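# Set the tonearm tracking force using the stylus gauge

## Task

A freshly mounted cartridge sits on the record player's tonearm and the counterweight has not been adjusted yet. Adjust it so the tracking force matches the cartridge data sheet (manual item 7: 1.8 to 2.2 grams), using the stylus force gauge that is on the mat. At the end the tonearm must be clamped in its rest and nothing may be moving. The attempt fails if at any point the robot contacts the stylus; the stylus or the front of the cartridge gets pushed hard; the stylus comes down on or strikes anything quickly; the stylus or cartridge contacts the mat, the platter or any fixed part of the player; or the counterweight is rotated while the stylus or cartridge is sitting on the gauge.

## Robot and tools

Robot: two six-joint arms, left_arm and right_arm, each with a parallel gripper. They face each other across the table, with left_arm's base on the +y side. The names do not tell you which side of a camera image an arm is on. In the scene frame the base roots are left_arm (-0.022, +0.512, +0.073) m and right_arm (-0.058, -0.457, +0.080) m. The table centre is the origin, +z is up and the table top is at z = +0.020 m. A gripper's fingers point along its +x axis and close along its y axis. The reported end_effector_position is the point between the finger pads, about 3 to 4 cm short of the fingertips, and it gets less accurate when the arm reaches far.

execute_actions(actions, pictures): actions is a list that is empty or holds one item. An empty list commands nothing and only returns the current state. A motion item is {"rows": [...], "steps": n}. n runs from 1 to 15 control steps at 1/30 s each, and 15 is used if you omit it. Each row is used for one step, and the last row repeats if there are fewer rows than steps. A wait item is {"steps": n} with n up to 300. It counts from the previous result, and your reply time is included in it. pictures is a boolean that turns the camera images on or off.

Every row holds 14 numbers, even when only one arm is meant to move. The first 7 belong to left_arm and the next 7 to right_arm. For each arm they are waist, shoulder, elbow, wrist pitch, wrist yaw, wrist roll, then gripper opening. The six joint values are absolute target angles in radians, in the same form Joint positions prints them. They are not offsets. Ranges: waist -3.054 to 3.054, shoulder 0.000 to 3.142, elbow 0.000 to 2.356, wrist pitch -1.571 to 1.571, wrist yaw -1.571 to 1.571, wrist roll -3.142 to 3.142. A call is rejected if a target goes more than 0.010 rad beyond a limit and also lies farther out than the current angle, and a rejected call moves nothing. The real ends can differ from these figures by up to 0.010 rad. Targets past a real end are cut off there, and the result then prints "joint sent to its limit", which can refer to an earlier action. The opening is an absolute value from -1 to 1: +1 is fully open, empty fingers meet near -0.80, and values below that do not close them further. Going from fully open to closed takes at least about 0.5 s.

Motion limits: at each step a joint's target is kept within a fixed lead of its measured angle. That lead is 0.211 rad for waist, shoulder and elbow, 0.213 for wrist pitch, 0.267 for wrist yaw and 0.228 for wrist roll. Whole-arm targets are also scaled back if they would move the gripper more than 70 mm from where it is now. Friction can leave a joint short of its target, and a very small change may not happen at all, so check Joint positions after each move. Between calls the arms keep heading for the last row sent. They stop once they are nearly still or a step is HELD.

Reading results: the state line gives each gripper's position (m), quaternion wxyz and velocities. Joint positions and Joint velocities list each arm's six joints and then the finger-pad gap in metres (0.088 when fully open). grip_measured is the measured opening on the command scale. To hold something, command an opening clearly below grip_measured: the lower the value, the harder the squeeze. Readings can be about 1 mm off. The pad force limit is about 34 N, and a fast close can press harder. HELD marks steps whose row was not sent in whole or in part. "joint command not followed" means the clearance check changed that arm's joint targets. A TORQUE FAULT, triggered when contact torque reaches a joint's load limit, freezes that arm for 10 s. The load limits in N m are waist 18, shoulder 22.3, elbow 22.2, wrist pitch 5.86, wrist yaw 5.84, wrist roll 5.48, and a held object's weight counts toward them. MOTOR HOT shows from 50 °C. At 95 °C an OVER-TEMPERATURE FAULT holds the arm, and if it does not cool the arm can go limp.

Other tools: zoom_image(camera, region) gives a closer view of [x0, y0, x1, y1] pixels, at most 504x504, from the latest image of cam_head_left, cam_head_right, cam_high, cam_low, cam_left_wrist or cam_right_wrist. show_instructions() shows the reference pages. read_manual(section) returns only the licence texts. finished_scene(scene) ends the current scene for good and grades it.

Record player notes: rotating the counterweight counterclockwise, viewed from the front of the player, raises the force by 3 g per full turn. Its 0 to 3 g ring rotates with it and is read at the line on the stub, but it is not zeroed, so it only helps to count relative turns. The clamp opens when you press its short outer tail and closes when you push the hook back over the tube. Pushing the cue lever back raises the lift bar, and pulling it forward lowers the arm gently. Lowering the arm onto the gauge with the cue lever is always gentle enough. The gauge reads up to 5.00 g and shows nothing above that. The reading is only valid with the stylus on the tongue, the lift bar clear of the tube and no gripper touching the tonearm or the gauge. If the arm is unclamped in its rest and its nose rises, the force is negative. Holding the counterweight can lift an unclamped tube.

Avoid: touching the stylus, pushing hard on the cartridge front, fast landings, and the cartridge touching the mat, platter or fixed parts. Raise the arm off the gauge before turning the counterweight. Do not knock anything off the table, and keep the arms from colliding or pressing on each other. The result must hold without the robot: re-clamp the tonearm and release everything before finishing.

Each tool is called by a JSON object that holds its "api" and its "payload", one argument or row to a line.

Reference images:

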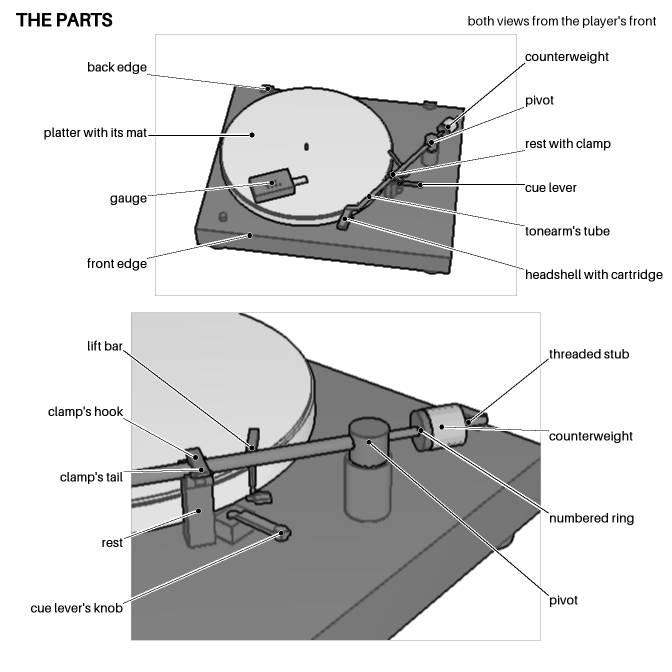

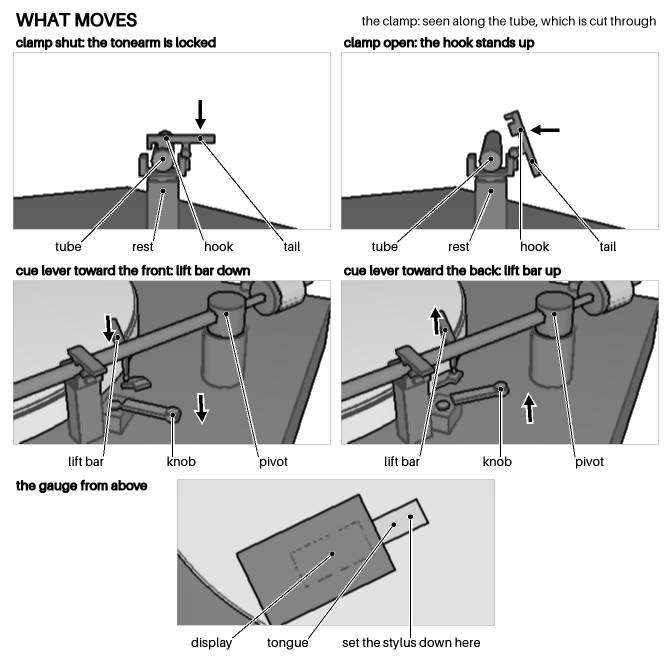

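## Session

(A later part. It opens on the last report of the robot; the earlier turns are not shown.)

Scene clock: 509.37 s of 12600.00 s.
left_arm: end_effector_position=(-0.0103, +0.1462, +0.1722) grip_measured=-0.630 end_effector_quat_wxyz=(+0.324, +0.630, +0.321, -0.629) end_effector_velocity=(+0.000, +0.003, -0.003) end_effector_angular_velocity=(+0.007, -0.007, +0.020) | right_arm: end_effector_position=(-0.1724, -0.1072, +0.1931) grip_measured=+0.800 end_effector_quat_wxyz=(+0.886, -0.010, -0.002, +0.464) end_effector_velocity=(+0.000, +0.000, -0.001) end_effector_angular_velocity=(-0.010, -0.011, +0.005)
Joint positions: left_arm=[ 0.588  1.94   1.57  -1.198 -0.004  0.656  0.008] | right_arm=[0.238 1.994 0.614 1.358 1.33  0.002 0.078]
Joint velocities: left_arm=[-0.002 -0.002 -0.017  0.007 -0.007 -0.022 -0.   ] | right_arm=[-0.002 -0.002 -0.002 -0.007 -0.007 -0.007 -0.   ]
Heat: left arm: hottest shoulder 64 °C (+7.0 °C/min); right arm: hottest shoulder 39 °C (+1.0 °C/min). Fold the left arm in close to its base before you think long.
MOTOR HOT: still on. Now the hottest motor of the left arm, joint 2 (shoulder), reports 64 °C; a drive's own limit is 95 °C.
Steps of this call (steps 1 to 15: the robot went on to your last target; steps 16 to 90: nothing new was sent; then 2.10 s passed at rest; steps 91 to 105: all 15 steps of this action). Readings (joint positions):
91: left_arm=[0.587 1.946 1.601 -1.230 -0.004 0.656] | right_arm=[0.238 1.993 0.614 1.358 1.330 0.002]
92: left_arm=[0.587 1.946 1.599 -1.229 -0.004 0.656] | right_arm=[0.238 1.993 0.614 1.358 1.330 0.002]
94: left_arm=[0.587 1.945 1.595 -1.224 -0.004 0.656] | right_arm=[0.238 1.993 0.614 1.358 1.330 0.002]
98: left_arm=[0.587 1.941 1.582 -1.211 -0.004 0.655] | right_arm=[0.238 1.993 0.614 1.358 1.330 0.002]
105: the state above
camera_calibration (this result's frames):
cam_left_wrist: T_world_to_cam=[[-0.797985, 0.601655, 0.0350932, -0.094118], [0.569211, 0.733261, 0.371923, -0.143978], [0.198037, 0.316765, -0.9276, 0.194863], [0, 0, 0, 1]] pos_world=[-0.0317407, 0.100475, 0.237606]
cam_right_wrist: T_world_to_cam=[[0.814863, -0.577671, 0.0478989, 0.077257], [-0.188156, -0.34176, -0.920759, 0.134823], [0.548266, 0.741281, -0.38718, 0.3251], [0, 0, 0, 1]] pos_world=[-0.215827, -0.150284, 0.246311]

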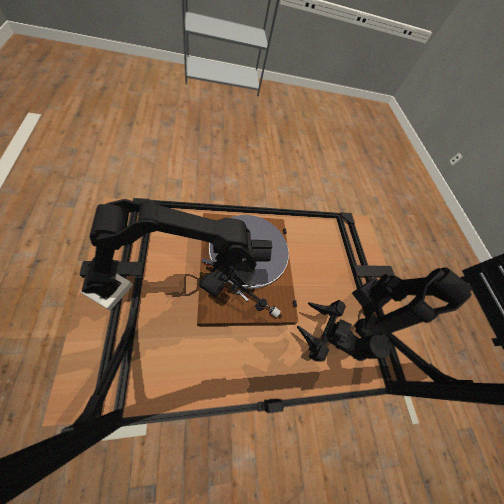

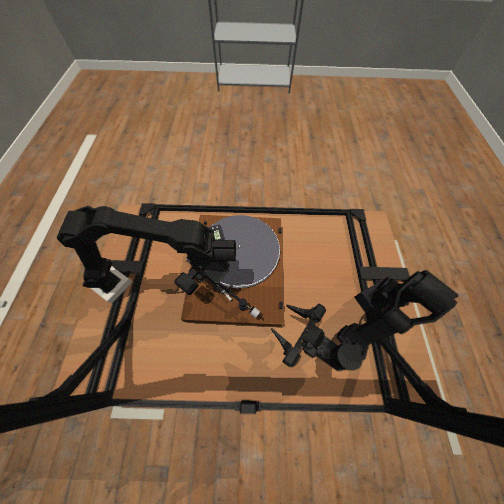

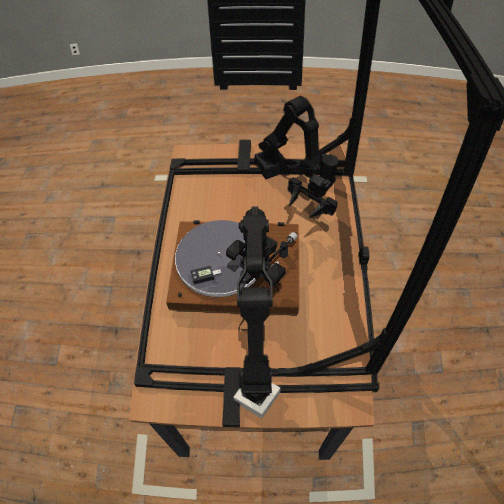

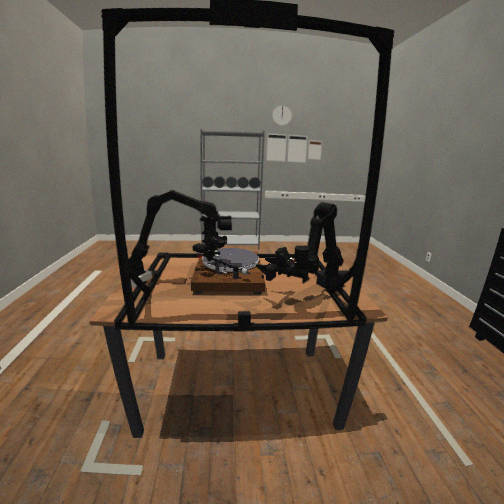

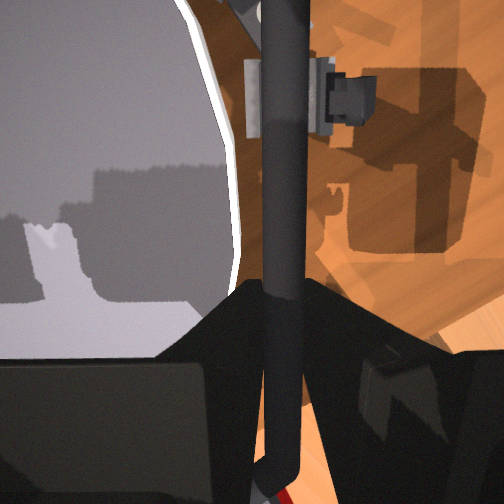

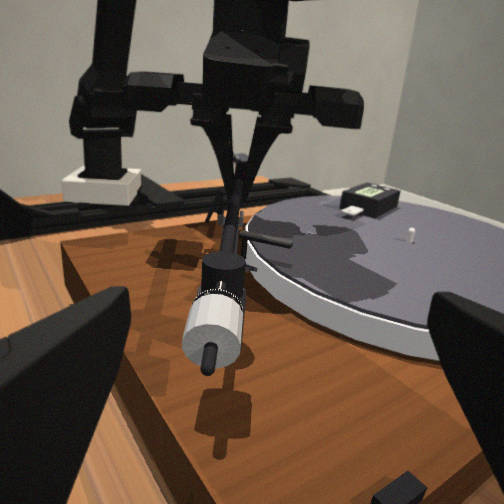

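{"api": "execute_actions", "payload": {
  "actions": [
    {"rows":[[0.578,1.945,1.555,-1.185,0,0.656,-0.7,0.239,2.0,0.62,1.36,1.33,0,0.8],[0.578,1.945,1.551,-1.181,0,0.656,-0.7,0.239,2.0,0.62,1.36,1.33,0,0.8],[0.578,1.945,1.547,-1.177,0,0.656,-0.7,0.239,2.0,0.62,1.36,1.33,0,0.8],[0.578,1.945,1.544,-1.174,0,0.656,-0.7,0.239,2.0,0.62,1.36,1.33,0,0.8]],"steps":15}
  ]
}}

Scene clock: 512.53 s of 12600.00 s.
left_arm: end_effector_position=(-0.0102, +0.1463, +0.1686) grip_measured=-0.630 end_effector_quat_wxyz=(+0.325, +0.630, +0.320, -0.629) end_effector_velocity=(+0.000, +0.003, -0.001) end_effector_angular_velocity=(+0.012, -0.007, +0.005) | right_arm: end_effector_position=(-0.1724, -0.1072, +0.1931) grip_measured=+0.800 end_effector_quat_wxyz=(+0.886, -0.010, -0.002, +0.464) end_effector_velocity=(+0.003, +0.000, -0.005) end_effector_angular_velocity=(-0.028, -0.027, +0.000)
Joint positions: left_arm=[ 0.588  1.94   1.556 -1.182 -0.004  0.655  0.008] | right_arm=[0.238 1.994 0.614 1.358 1.33  0.002 0.078]
Joint velocities: left_arm=[-0.002 -0.002 -0.007 -0.007 -0.007 -0.007 -0.   ] | right_arm=[-0.007  0.002 -0.007 -0.022 -0.007 -0.007 -0.   ]
Heat: left arm: hottest shoulder 63 °C (+6.0 °C/min); right arm: hottest shoulder 39 °C (+1.0 °C/min). Fold the left arm in close to its base before you think long.
MOTOR HOT: still on. Now the hottest motor of the left arm, joint 2 (shoulder), reports 63 °C; a drive's own limit is 95 °C.
Steps of this call (steps 1 to 15: the robot went on to your last target; steps 16 to 80: nothing new was sent; steps 81 to 95: all 15 steps of this action). Readings (joint positions):
81: left_arm=[0.588 1.940 1.566 -1.192 -0.004 0.655] | right_arm=[0.238 1.994 0.614 1.358 1.330 0.002]
82: left_arm=[0.588 1.940 1.564 -1.191 -0.004 0.655] | right_arm=[0.238 1.994 0.614 1.358 1.330 0.002]
84: left_arm=[0.588 1.940 1.561 -1.187 -0.004 0.655] | right_arm=[0.238 1.994 0.614 1.358 1.330 0.002]
88: left_arm=[0.588 1.940 1.557 -1.184 -0.004 0.655] | right_arm=[0.238 1.994 0.614 1.358 1.330 0.002]
95: the state above
camera_calibration (this result's frames):
cam_left_wrist: T_world_to_cam=[[-0.798244, 0.601399, 0.0335435, -0.0937086], [0.568628, 0.734038, 0.371281, -0.142829], [0.198666, 0.315447, -0.927914, 0.191682], [0, 0, 0, 1]] pos_world=[-0.0316665, 0.100733, 0.234037]
cam_right_wrist: T_world_to_cam=[[0.814863, -0.577671, 0.0478989, 0.077257], [-0.188156, -0.34176, -0.920759, 0.134823], [0.548266, 0.741281, -0.38718, 0.3251], [0, 0, 0, 1]] pos_world=[-0.215827, -0.150284, 0.246311]

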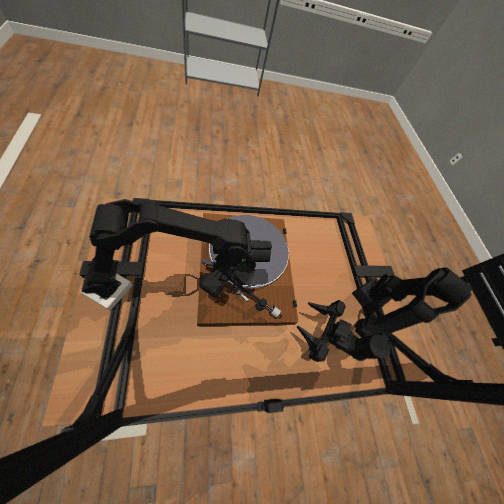

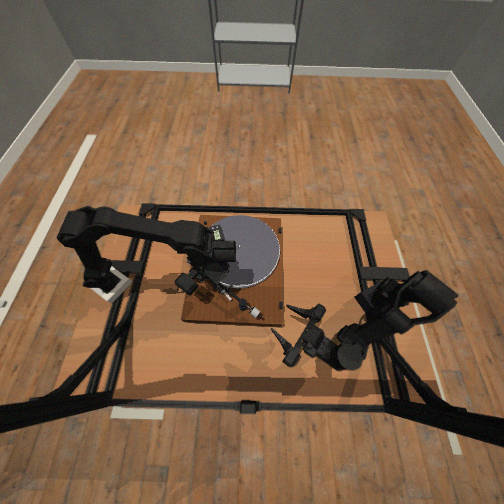

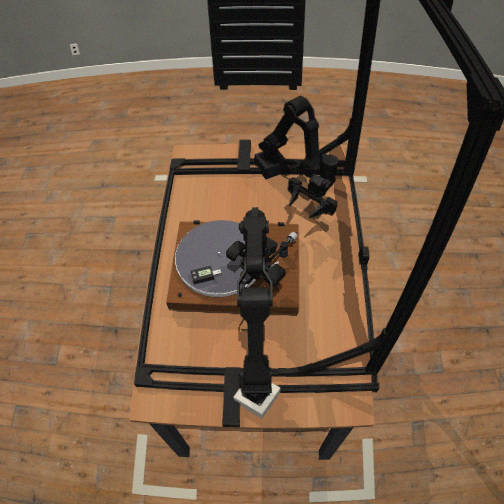

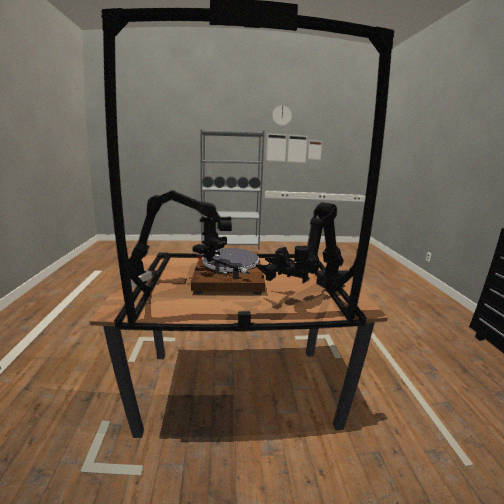

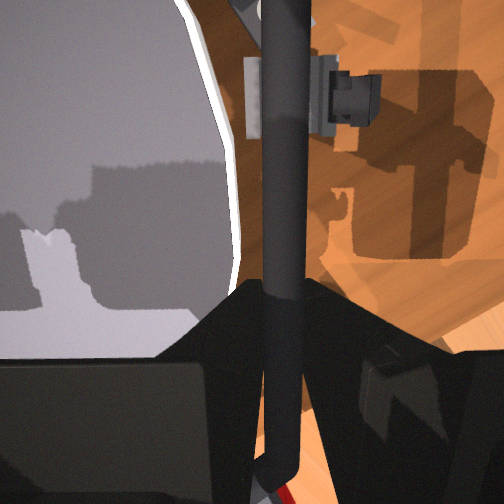

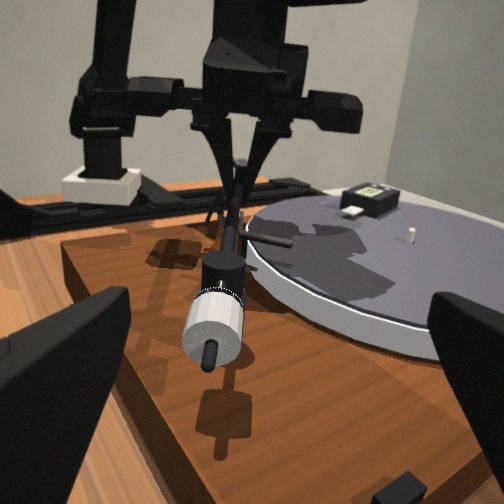

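{"api": "execute_actions", "payload": {
  "actions": [
    {"rows":[[0.573,1.935,1.535,-1.174,0,0.65,-0.7,0.239,2.0,0.62,1.36,1.33,0,0.8]],"steps":15}
  ]
}}

Scene clock: 514.83 s of 12600.00 s.
left_arm: end_effector_position=(-0.0108, +0.1470, +0.1669) grip_measured=-0.630 end_effector_quat_wxyz=(+0.325, +0.630, +0.322, -0.628) end_effector_velocity=(-0.002, +0.003, -0.001) end_effector_angular_velocity=(+0.012, -0.007, +0.000) | right_arm: end_effector_position=(-0.1724, -0.1071, +0.1931) grip_measured=+0.800 end_effector_quat_wxyz=(+0.886, -0.010, -0.002, +0.464) end_effector_velocity=(-0.002, +0.002, -0.001) end_effector_angular_velocity=(-0.003, -0.004, +0.020)
Joint positions: left_arm=[ 0.587  1.939  1.548 -1.176 -0.004  0.65   0.008] | right_arm=[0.238 1.994 0.614 1.358 1.33  0.002 0.078]
Joint velocities: left_arm=[-0.007 -0.002 -0.007 -0.007 -0.007 -0.007 -0.   ] | right_arm=[-0.002  0.002 -0.002  0.007 -0.022 -0.007 -0.   ]
Heat: left arm: hottest shoulder 63 °C (+5.1 °C/min); right arm: hottest shoulder 39 °C (+1.0 °C/min). Fold the left arm in close to its base before you think long.
MOTOR HOT: still on. Now the hottest motor of the left arm, joint 2 (shoulder), reports 63 °C; a drive's own limit is 95 °C.
Steps of this call (steps 1 to 15: the robot went on to your last target; steps 16 to 54: nothing new was sent; steps 55 to 69: all 15 steps of this action). Readings (joint positions):
55: left_arm=[0.588 1.940 1.552 -1.178 -0.004 0.655] | right_arm=[0.238 1.994 0.614 1.358 1.330 0.002]
56: left_arm=[0.588 1.940 1.550 -1.177 -0.004 0.654] | right_arm=[0.238 1.994 0.614 1.358 1.330 0.002]
58: left_arm=[0.587 1.940 1.550 -1.177 -0.004 0.652] | right_arm=[0.238 1.994 0.614 1.358 1.330 0.002]
62: left_arm=[0.587 1.939 1.549 -1.176 -0.004 0.651] | right_arm=[0.238 1.994 0.614 1.358 1.330 0.002]
69: the state above
camera_calibration (this result's frames):
cam_left_wrist: T_world_to_cam=[[-0.800302, 0.598604, 0.0344996, -0.0942834], [0.566131, 0.735427, 0.372347, -0.142772], [0.197516, 0.317521, -0.927452, 0.189636], [0, 0, 0, 1]] pos_world=[-0.0320837, 0.101223, 0.232291]
cam_right_wrist: T_world_to_cam=[[0.814875, -0.577684, 0.0475279, 0.0774195], [-0.188389, -0.341497, -0.920809, 0.134831], [0.548168, 0.741391, -0.387106, 0.325062], [0, 0, 0, 1]] pos_world=[-0.215875, -0.15023, 0.246308]

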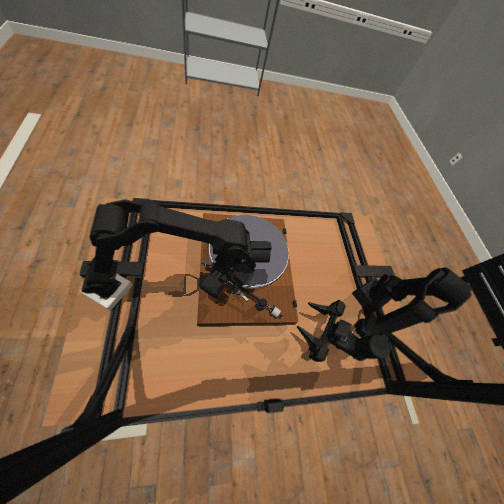

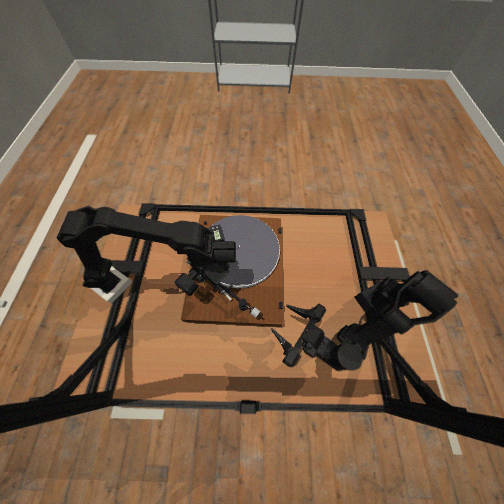

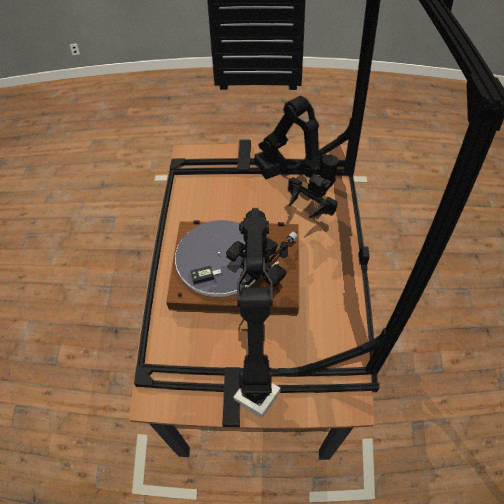

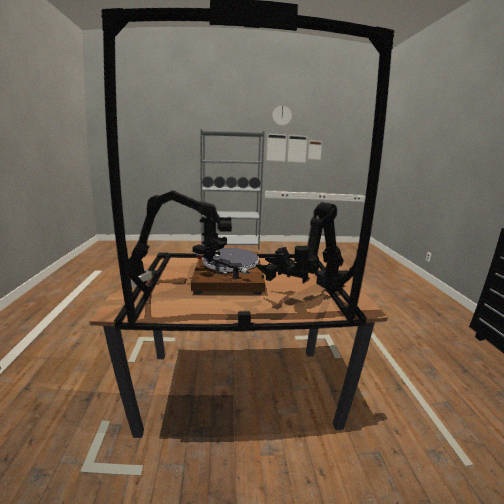

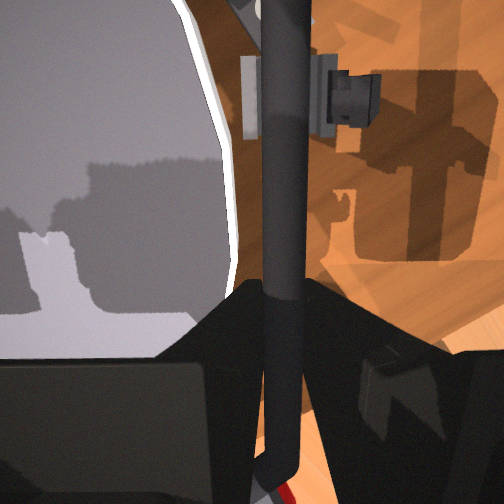

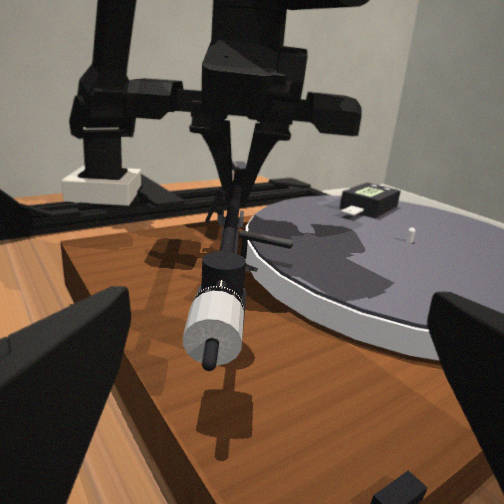

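Good. Release slowly.

{"api": "execute_actions", "payload": {
  "actions": [
    {"rows":[[0.587,1.939,1.548,-1.176,0,0.65,-0.66,0.239,2.0,0.62,1.36,1.33,0,0.8],[0.587,1.939,1.548,-1.176,0,0.65,-0.64,0.239,2.0,0.62,1.36,1.33,0,0.8],[0.587,1.939,1.548,-1.176,0,0.65,-0.63,0.239,2.0,0.62,1.36,1.33,0,0.8],[0.587,1.939,1.548,-1.176,0,0.65,-0.62,0.239,2.0,0.62,1.36,1.33,0,0.8],[0.587,1.939,1.548,-1.176,0,0.65,-0.61,0.239,2.0,0.62,1.36,1.33,0,0.8],[0.587,1.939,1.548,-1.176,0,0.65,-0.6,0.239,2.0,0.62,1.36,1.33,0,0.8],[0.587,1.939,1.548,-1.176,0,0.65,-0.58,0.239,2.0,0.62,1.36,1.33,0,0.8],[0.587,1.939,1.548,-1.176,0,0.65,-0.55,0.239,2.0,0.62,1.36,1.33,0,0.8],[0.587,1.939,1.548,-1.176,0,0.65,-0.5,0.239,2.0,0.62,1.36,1.33,0,0.8],[0.587,1.939,1.548,-1.176,0,0.65,-0.45,0.239,2.0,0.62,1.36,1.33,0,0.8],[0.587,1.939,1.548,-1.176,0,0.65,-0.4,0.239,2.0,0.62,1.36,1.33,0,0.8],[0.587,1.939,1.548,-1.176,0,0.65,-0.35,0.239,2.0,0.62,1.36,1.33,0,0.8]],"steps":15}
  ],
  "pictures": false
}}

{"api": "execute_actions", "payload": {
  "actions": [
    {"rows":[[0.587,1.939,1.57,-1.2,0,0.65,-0.35,0.239,2.0,0.62,1.36,1.33,0,0.8],[0.587,1.939,1.6,-1.23,0,0.65,-0.35,0.239,2.0,0.62,1.36,1.33,0,0.8],[0.587,1.939,1.63,-1.26,0,0.65,-0.35,0.239,2.0,0.62,1.36,1.33,0,0.8],[0.587,1.939,1.66,-1.29,0,0.65,-0.35,0.239,2.0,0.62,1.36,1.33,0,0.8],[0.587,1.939,1.69,-1.32,0,0.65,-0.35,0.239,2.0,0.62,1.36,1.33,0,0.8],[0.587,1.939,1.72,-1.35,0,0.65,-0.35,0.239,2.0,0.62,1.36,1.33,0,0.8],[0.587,1.939,1.75,-1.38,0,0.65,-0.35,0.239,2.0,0.62,1.36,1.33,0,0.8],[0.587,1.939,1.78,-1.41,0,0.65,-0.35,0.239,2.0,0.62,1.36,1.33,0,0.8]],"steps":15}
  ]
}}

Scene clock: 524.77 s of 12600.00 s.
left_arm: end_effector_position=(-0.0114, +0.1471, +0.1665) grip_measured=-0.383 end_effector_quat_wxyz=(+0.326, +0.629, +0.323, -0.628) end_effector_velocity=(+0.000, +0.002, +0.000) end_effector_angular_velocity=(+0.008, -0.007, +0.005) | right_arm: end_effector_position=(-0.1724, -0.1071, +0.1931) grip_measured=+0.800 end_effector_quat_wxyz=(+0.886, -0.010, -0.002, +0.464) end_effector_velocity=(+0.001, +0.002, -0.001) end_effector_angular_velocity=(-0.017, -0.017, +0.000)
Joint positions: left_arm=[ 0.586  1.939  1.546 -1.174 -0.002  0.647  0.02 ] | right_arm=[0.238 1.994 0.614 1.358 1.33  0.002 0.078]
Joint velocities: left_arm=[-0.002 -0.002 -0.002 -0.007 -0.007 -0.007  0.018] | right_arm=[-0.007 -0.002  0.002 -0.022 -0.007 -0.007 -0.   ]
Heat: left arm: hottest shoulder 62 °C (+3.0 °C/min); right arm: hottest shoulder 39 °C (+1.0 °C/min). Fold the left arm in close to its base before you think long.
MOTOR HOT: still on. Now the hottest motor of the left arm, joint 2 (shoulder), reports 62 °C; a drive's own limit is 95 °C.
Steps of this call (steps 1 to 15: the robot went on to your last target; steps 16 to 90: nothing new was sent; then 6.43 s passed at rest; steps 91 to 105: all 15 steps of this action). Readings (joint positions):
91: left_arm=[0.585 1.939 1.546 -1.174 -0.006 0.647] | right_arm=[0.238 1.994 0.614 1.358 1.330 0.002]
92: left_arm=[0.585 1.939 1.546 -1.174 -0.006 0.647] | right_arm=[0.238 1.994 0.614 1.358 1.330 0.002]
94: left_arm=[0.586 1.939 1.546 -1.174 -0.005 0.647] | right_arm=[0.238 1.994 0.614 1.358 1.330 0.002]
98: left_arm=[0.586 1.939 1.546 -1.174 -0.002 0.647] | right_arm=[0.238 1.994 0.614 1.358 1.330 0.002]
105: the state above

Scene clock: 525.27 s of 12600.00 s.
left_arm: end_effector_position=(-0.0114, +0.1468, +0.2218) grip_measured=-0.350 end_effector_quat_wxyz=(+0.323, +0.630, +0.326, -0.627) end_effector_velocity=(+0.002, +0.020, +0.002) end_effector_angular_velocity=(+0.091, -0.019, +0.005) | right_arm: end_effector_position=(-0.1725, -0.1071, +0.1931) grip_measured=+0.800 end_effector_quat_wxyz=(+0.886, -0.010, -0.002, +0.464) end_effector_velocity=(+0.002, -0.001, +0.003) end_effector_angular_velocity=(+0.005, +0.002, -0.010)
Joint positions: left_arm=[ 0.586  1.938  1.765 -1.403 -0.002  0.647  0.022] | right_arm=[0.238 1.995 0.614 1.358 1.33  0.002 0.078]
Joint velocities: left_arm=[-0.002 -0.002  0.002 -0.095 -0.022 -0.007 -0.   ] | right_arm=[-0.002 -0.007 -0.002  0.007  0.007 -0.007 -0.   ]
Heat: left arm: hottest shoulder 62 °C (+2.0 °C/min); right arm: hottest shoulder 39 °C (+1.0 °C/min). Fold the left arm in close to its base before you think long.
MOTOR HOT: still on. Now the hottest motor of the left arm, joint 2 (shoulder), reports 62 °C; a drive's own limit is 95 °C.
Steps of this call (steps 1 to 15: all 15 steps of this action). Readings (joint positions):
1: left_arm=[0.586 1.939 1.548 -1.179 -0.002 0.647] | right_arm=[0.238 1.994 0.614 1.358 1.330 0.002]
2: left_arm=[0.586 1.939 1.556 -1.195 -0.002 0.647] | right_arm=[0.238 1.994 0.614 1.358 1.330 0.002]
4: left_arm=[0.586 1.941 1.588 -1.237 -0.002 0.647] | right_arm=[0.238 1.995 0.614 1.358 1.330 0.002]
8: left_arm=[0.586 1.941 1.699 -1.340 -0.002 0.647] | right_arm=[0.238 1.995 0.614 1.358 1.330 0.002]
15: the state above
camera_calibration (this result's frames):
cam_left_wrist: T_world_to_cam=[[-0.801573, 0.596438, 0.0417324, -0.0978506], [0.565403, 0.733465, 0.37729, -0.163518], [0.194421, 0.326022, -0.925154, 0.238909], [0, 0, 0, 1]] pos_world=[-0.0324296, 0.100407, 0.286805]
cam_right_wrist: T_world_to_cam=[[0.814875, -0.577684, 0.0475279, 0.0775107], [-0.188389, -0.341497, -0.920809, 0.134805], [0.548168, 0.741391, -0.387106, 0.325028], [0, 0, 0, 1]] pos_world=[-0.215936, -0.150161, 0.246267]

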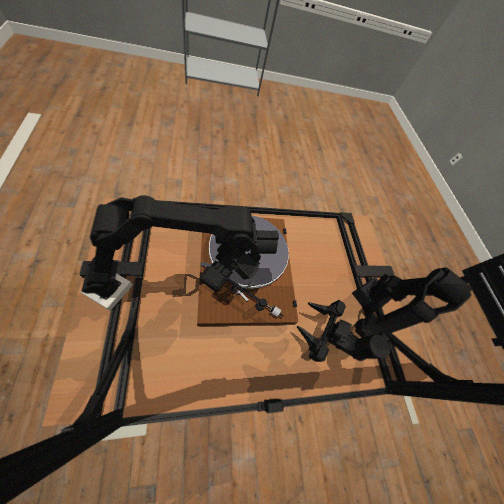

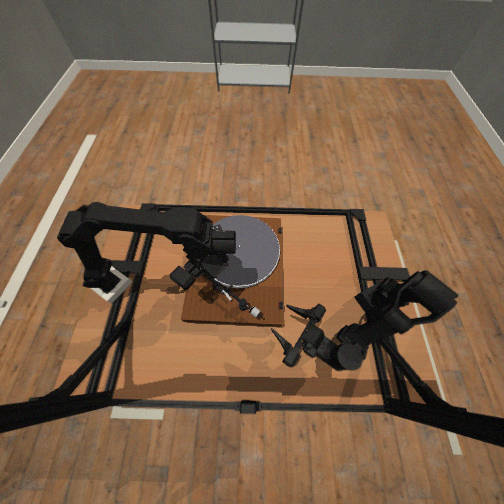

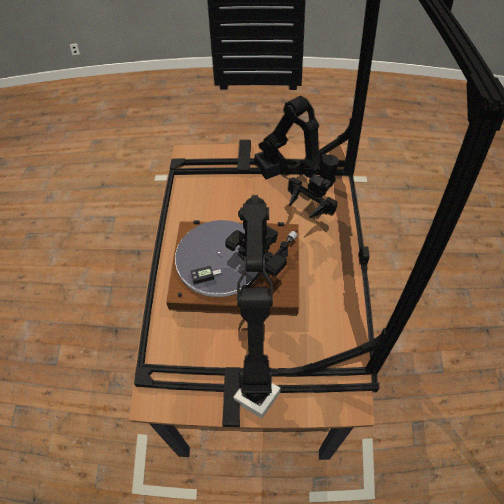

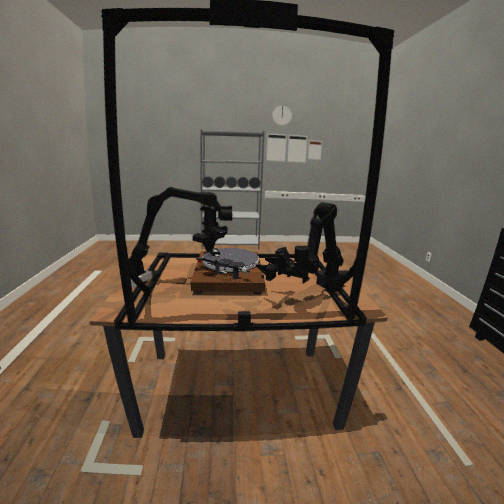

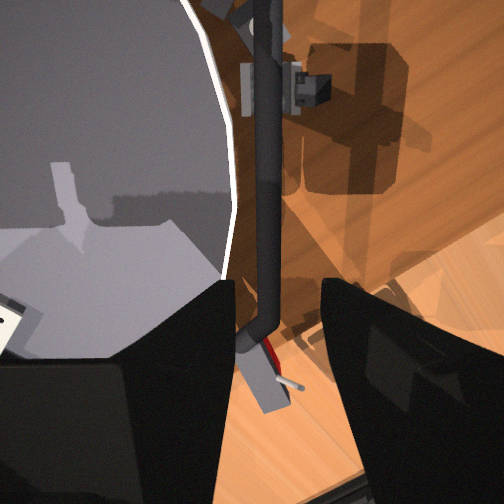

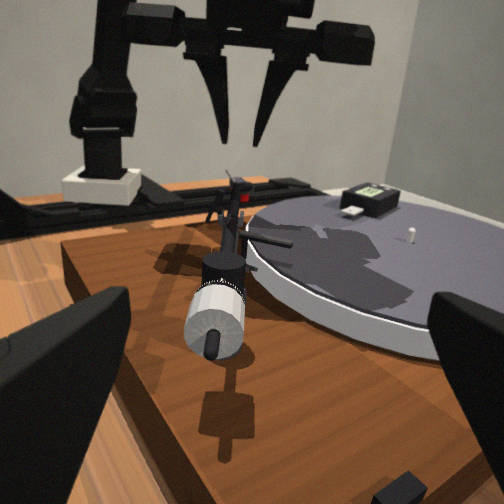

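{"api": "execute_actions", "payload": {
  "actions": [
    {"rows":[[0.431,2.0,1.87,-1.44,0,0.0,-0.85,0.239,2.0,0.62,1.36,1.33,0,0.8]],"steps":15}
  ],
  "pictures": false
}}

{"api": "execute_actions", "payload": {
  "actions": [
    {"steps":20}
  ]
}}

Scene clock: 528.67 s of 12600.00 s.
left_arm: end_effector_position=(-0.0704, +0.1366, +0.2268) grip_measured=-0.799 end_effector_quat_wxyz=(+0.463, +0.533, +0.464, -0.535) end_effector_velocity=(+0.000, +0.001, +0.001) end_effector_angular_velocity=(+0.002, -0.007, +0.151) | right_arm: end_effector_position=(-0.1726, -0.1071, +0.1931) grip_measured=+0.800 end_effector_quat_wxyz=(+0.886, -0.010, -0.002, +0.464) end_effector_velocity=(+0.000, +0.000, -0.001) end_effector_angular_velocity=(-0.010, -0.011, +0.005)
Joint positions: left_arm=[ 0.43   1.99   1.858 -1.438  0.002  0.015  0.   ] | right_arm=[0.239 1.995 0.614 1.358 1.33  0.002 0.078]
Joint velocities: left_arm=[-0.002 -0.002  0.002 -0.007 -0.007 -0.154  0.   ] | right_arm=[-0.002 -0.002 -0.002 -0.007 -0.007 -0.007 -0.   ]
Heat: left arm: hottest shoulder 61 °C (+1.0 °C/min); right arm: hottest shoulder 39 °C (+1.0 °C/min). Fold the left arm in close to its base before you think long.
MOTOR HOT: still on. Now the hottest motor of the left arm, joint 2 (shoulder), reports 61 °C; a drive's own limit is 95 °C.
Steps of this call (steps 1 to 15: the robot went on to your last target; steps 16 to 87: nothing new was sent; steps 88 to 102: all 15 steps of this action). Readings (joint positions):
88: left_arm=[0.575 1.949 1.788 -1.426 -0.009 0.588] | right_arm=[0.239 1.995 0.614 1.358 1.330 0.002]
89: left_arm=[0.547 1.961 1.810 -1.429 -0.009 0.521] | right_arm=[0.239 1.995 0.614 1.358 1.330 0.002]
91: left_arm=[0.480 1.978 1.840 -1.426 -0.001 0.391] | right_arm=[0.239 1.995 0.614 1.358 1.330 0.002]
95: left_arm=[0.420 1.989 1.854 -1.436 0.003 0.136] | right_arm=[0.239 1.995 0.614 1.358 1.330 0.002]
102: the state above

Scene clock: 529.33 s of 12600.00 s.
left_arm: end_effector_position=(-0.0704, +0.1367, +0.2267) grip_measured=-0.799 end_effector_quat_wxyz=(+0.466, +0.531, +0.467, -0.532) end_effector_velocity=(+0.000, -0.001, -0.001) end_effector_angular_velocity=(-0.003, -0.007, +0.005) | right_arm: end_effector_position=(-0.1726, -0.1071, +0.1931) grip_measured=+0.800 end_effector_quat_wxyz=(+0.886, -0.010, -0.002, +0.464) end_effector_velocity=(+0.002, +0.001, -0.001) end_effector_angular_velocity=(-0.001, +0.001, -0.000)
Joint positions: left_arm=[ 0.43   1.991  1.858 -1.438  0.002  0.005  0.   ] | right_arm=[0.239 1.995 0.614 1.358 1.33  0.002 0.078]
Joint velocities: left_arm=[-0.002  0.002 -0.002  0.007 -0.007 -0.007  0.   ] | right_arm=[-0.007 -0.002 -0.002 -0.007 -0.007  0.007 -0.   ]
Heat: left arm: hottest shoulder 61 °C (+1.0 °C/min); right arm: hottest shoulder 39 °C (+1.0 °C/min). Fold the left arm in close to its base before you think long.
MOTOR HOT: still on. Now the hottest motor of the left arm, joint 2 (shoulder), reports 61 °C; a drive's own limit is 95 °C.
Steps of this call (steps 1 to 20: the robot went on to your last target). Readings (joint positions):
1: left_arm=[0.430 1.990 1.858 -1.438 0.002 0.012] | right_arm=[0.239 1.995 0.614 1.358 1.330 0.002]
2: left_arm=[0.430 1.990 1.858 -1.438 0.002 0.010] | right_arm=[0.239 1.995 0.614 1.358 1.330 0.002]
4: left_arm=[0.430 1.991 1.858 -1.438 0.002 0.007] | right_arm=[0.239 1.995 0.614 1.358 1.330 0.002]
8: left_arm=[0.430 1.991 1.858 -1.438 0.002 0.005] | right_arm=[0.239 1.995 0.614 1.358 1.330 0.002]
20: the state above
camera_calibration (this result's frames):
cam_left_wrist: T_world_to_cam=[[-0.987483, 0.152057, 0.0418986, -0.0916645], [0.156664, 0.914873, 0.372107, -0.176971], [0.0182495, 0.374014, -0.927244, 0.239691], [0, 0, 0, 1]] pos_world=[-0.0671664, 0.0861968, 0.291945]
cam_right_wrist: T_world_to_cam=[[0.815096, -0.577373, 0.0475279, 0.0776655], [-0.188258, -0.341569, -0.920809, 0.13478], [0.547885, 0.7416, -0.387106, 0.325107], [0, 0, 0, 1]] pos_world=[-0.216053, -0.150221, 0.246267]

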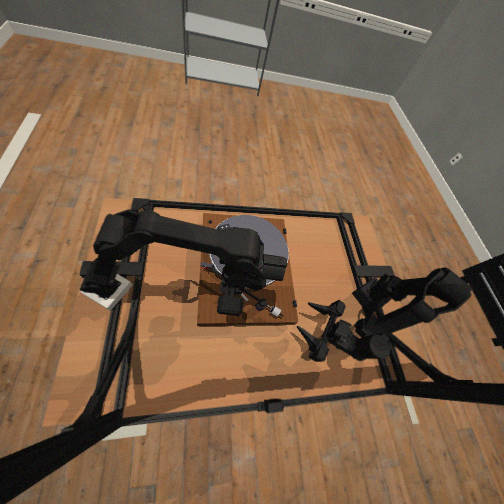

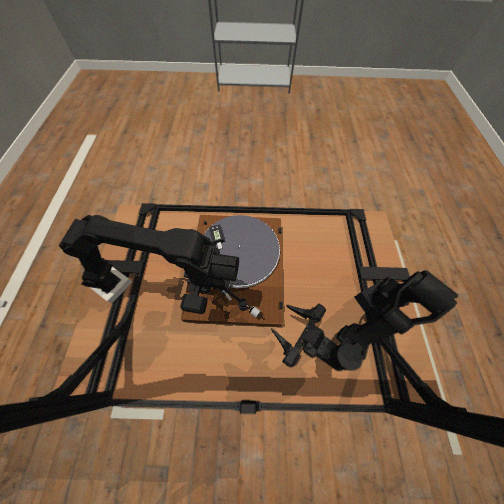

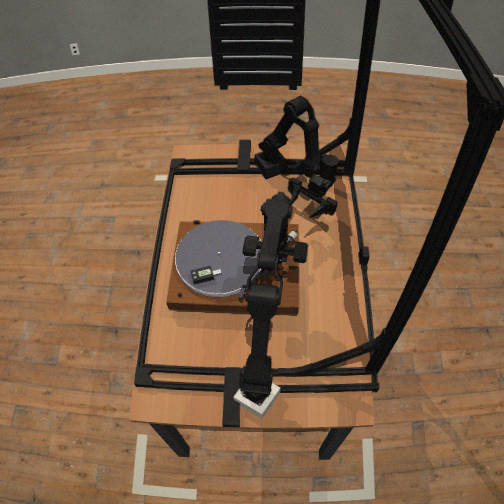

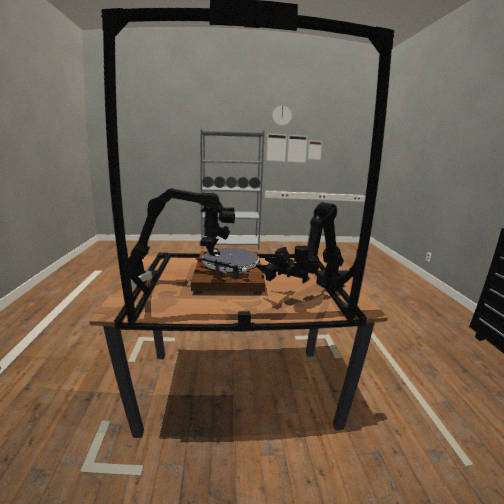

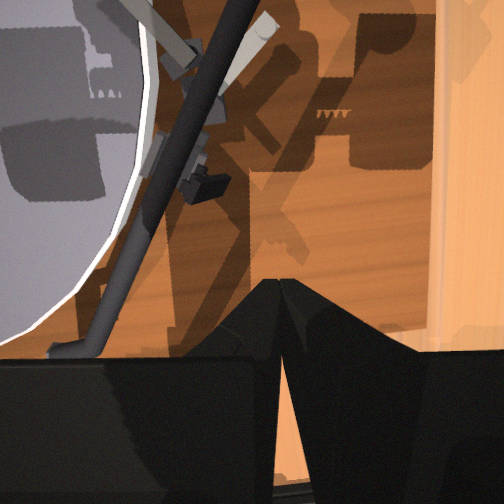

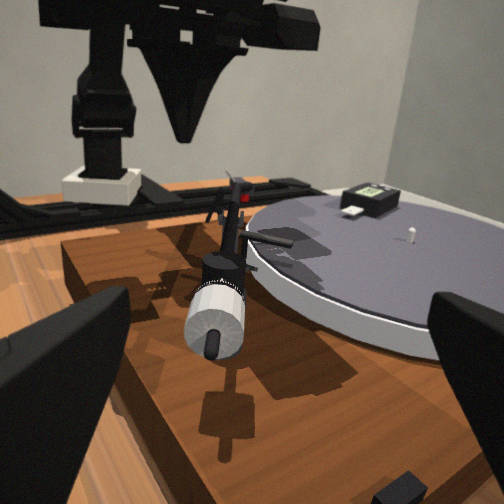

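{"api": "execute_actions", "payload": {
  "actions": [
    {"rows":[[0.427,2.01,1.85,-1.41,0,0.2,-0.85,0.239,2.0,0.62,1.36,1.33,0,0.8],[0.427,2.02,1.84,-1.40,0,0.4,-0.85,0.239,2.0,0.62,1.36,1.33,0,0.8],[0.427,2.03,1.83,-1.38,0,0.5,-0.85,0.239,2.0,0.62,1.36,1.33,0,0.8],[0.427,2.034,1.82,-1.365,0,0.5,-0.85,0.239,2.0,0.62,1.36,1.33,0,0.8],[0.427,2.034,1.81,-1.355,0,0.5,-0.85,0.239,2.0,0.62,1.36,1.33,0,0.8],[0.427,2.034,1.80,-1.345,0,0.5,-0.85,0.239,2.0,0.62,1.36,1.33,0,0.8],[0.427,2.034,1.79,-1.335,0,0.5,-0.85,0.239,2.0,0.62,1.36,1.33,0,0.8],[0.427,2.034,1.78,-1.325,0,0.5,-0.85,0.239,2.0,0.62,1.36,1.33,0,0.8],[0.427,2.034,1.765,-1.32,0,0.5,-0.85,0.239,2.0,0.62,1.36,1.33,0,0.8]],"steps":15}
  ]
}}

Scene clock: 555.17 s of 12600.00 s.
left_arm: end_effector_position=(-0.0714, +0.1278, +0.1914) grip_measured=-0.799 end_effector_quat_wxyz=(+0.322, +0.630, +0.327, -0.627) end_effector_velocity=(-0.000, -0.004, -0.002) end_effector_angular_velocity=(-0.018, -0.005, -0.068) | right_arm: end_effector_position=(-0.1727, -0.1070, +0.1930) grip_measured=+0.800 end_effector_quat_wxyz=(+0.886, -0.010, -0.002, +0.464) end_effector_velocity=(+0.002, -0.001, -0.002) end_effector_angular_velocity=(-0.029, -0.033, -0.010)
Joint positions: left_arm=[ 0.43   2.03   1.775 -1.325  0.001  0.491  0.   ] | right_arm=[0.239 1.995 0.615 1.358 1.33  0.001 0.078]
Joint velocities: left_arm=[-0.002  0.002 -0.002  0.022 -0.007  0.066  0.   ] | right_arm=[-0.002 -0.002 -0.002 -0.022  0.007 -0.022 -0.   ]
Heat: left arm: hottest shoulder 58 °C (-5.1 °C/min); right arm: hottest shoulder 39 °C (+1.0 °C/min). Fold the left arm in close to its base before you think long.
MOTOR HOT: still on. Now the hottest motor of the left arm, joint 2 (shoulder), reports 58 °C; a drive's own limit is 95 °C.
Steps of this call (steps 1 to 15: the robot went on to your last target; steps 16 to 90: nothing new was sent; then 22.33 s passed at rest; steps 91 to 105: all 15 steps of this action). Readings (joint positions):
91: left_arm=[0.430 1.992 1.859 -1.436 0.001 0.048] | right_arm=[0.239 1.995 0.615 1.358 1.330 0.001]
92: left_arm=[0.430 1.994 1.859 -1.427 0.001 0.113] | right_arm=[0.239 1.995 0.615 1.358 1.330 0.001]
94: left_arm=[0.430 2.002 1.852 -1.397 0.001 0.244] | right_arm=[0.239 1.995 0.615 1.358 1.330 0.001]
98: left_arm=[0.430 2.021 1.814 -1.353 0.001 0.434] | right_arm=[0.239 1.995 0.615 1.358 1.330 0.001]
105: the state above
camera_calibration (this result's frames):
cam_left_wrist: T_world_to_cam=[[-0.802189, 0.595341, 0.0454059, -0.133934], [0.565215, 0.732685, 0.379084, -0.104462], [0.192416, 0.329761, -0.924248, 0.227821], [0, 0, 0, 1]] pos_world=[-0.092233, 0.0811479, 0.256245]
cam_right_wrist: T_world_to_cam=[[0.815082, -0.577361, 0.0479089, 0.0776821], [-0.187969, -0.341769, -0.920794, 0.13478], [0.548005, 0.741517, -0.387095, 0.325083], [0, 0, 0, 1]] pos_world=[-0.21613, -0.150141, 0.246221]

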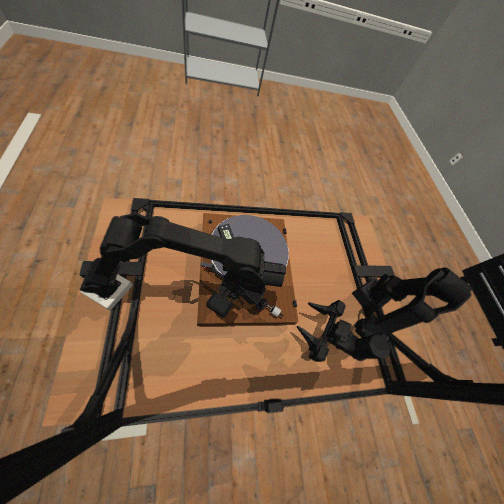

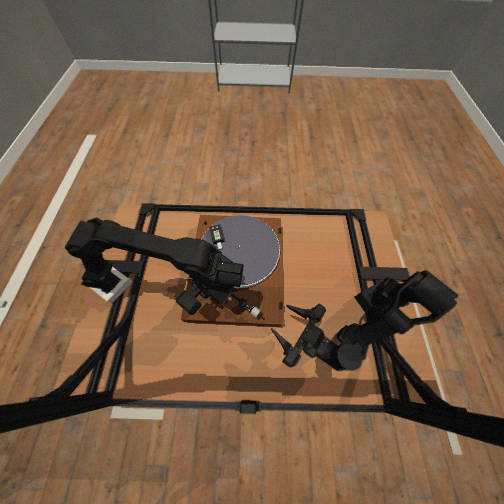

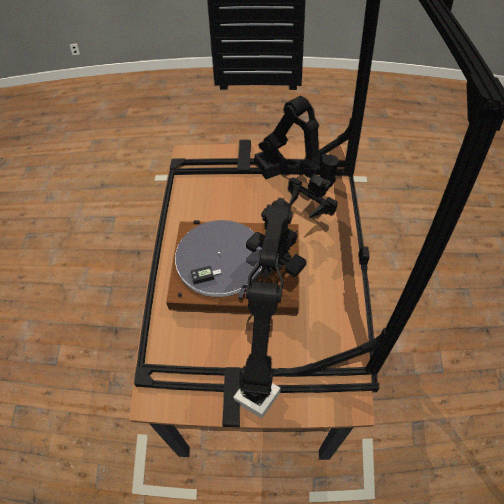

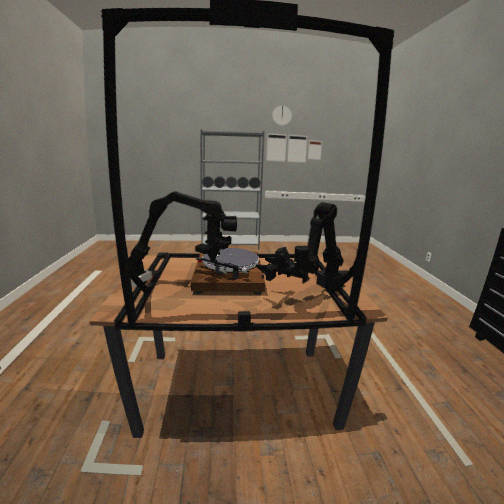

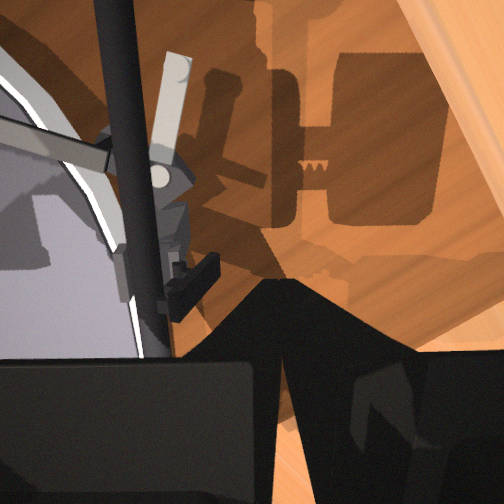

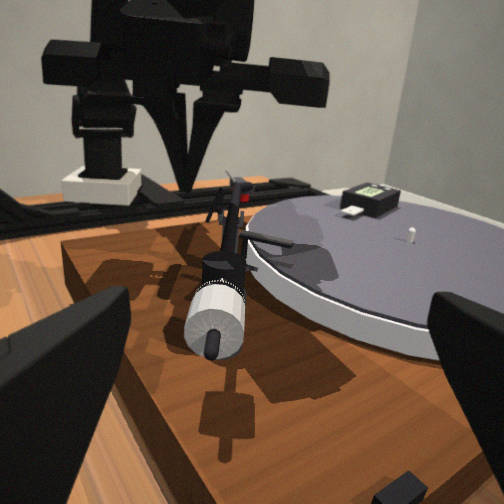

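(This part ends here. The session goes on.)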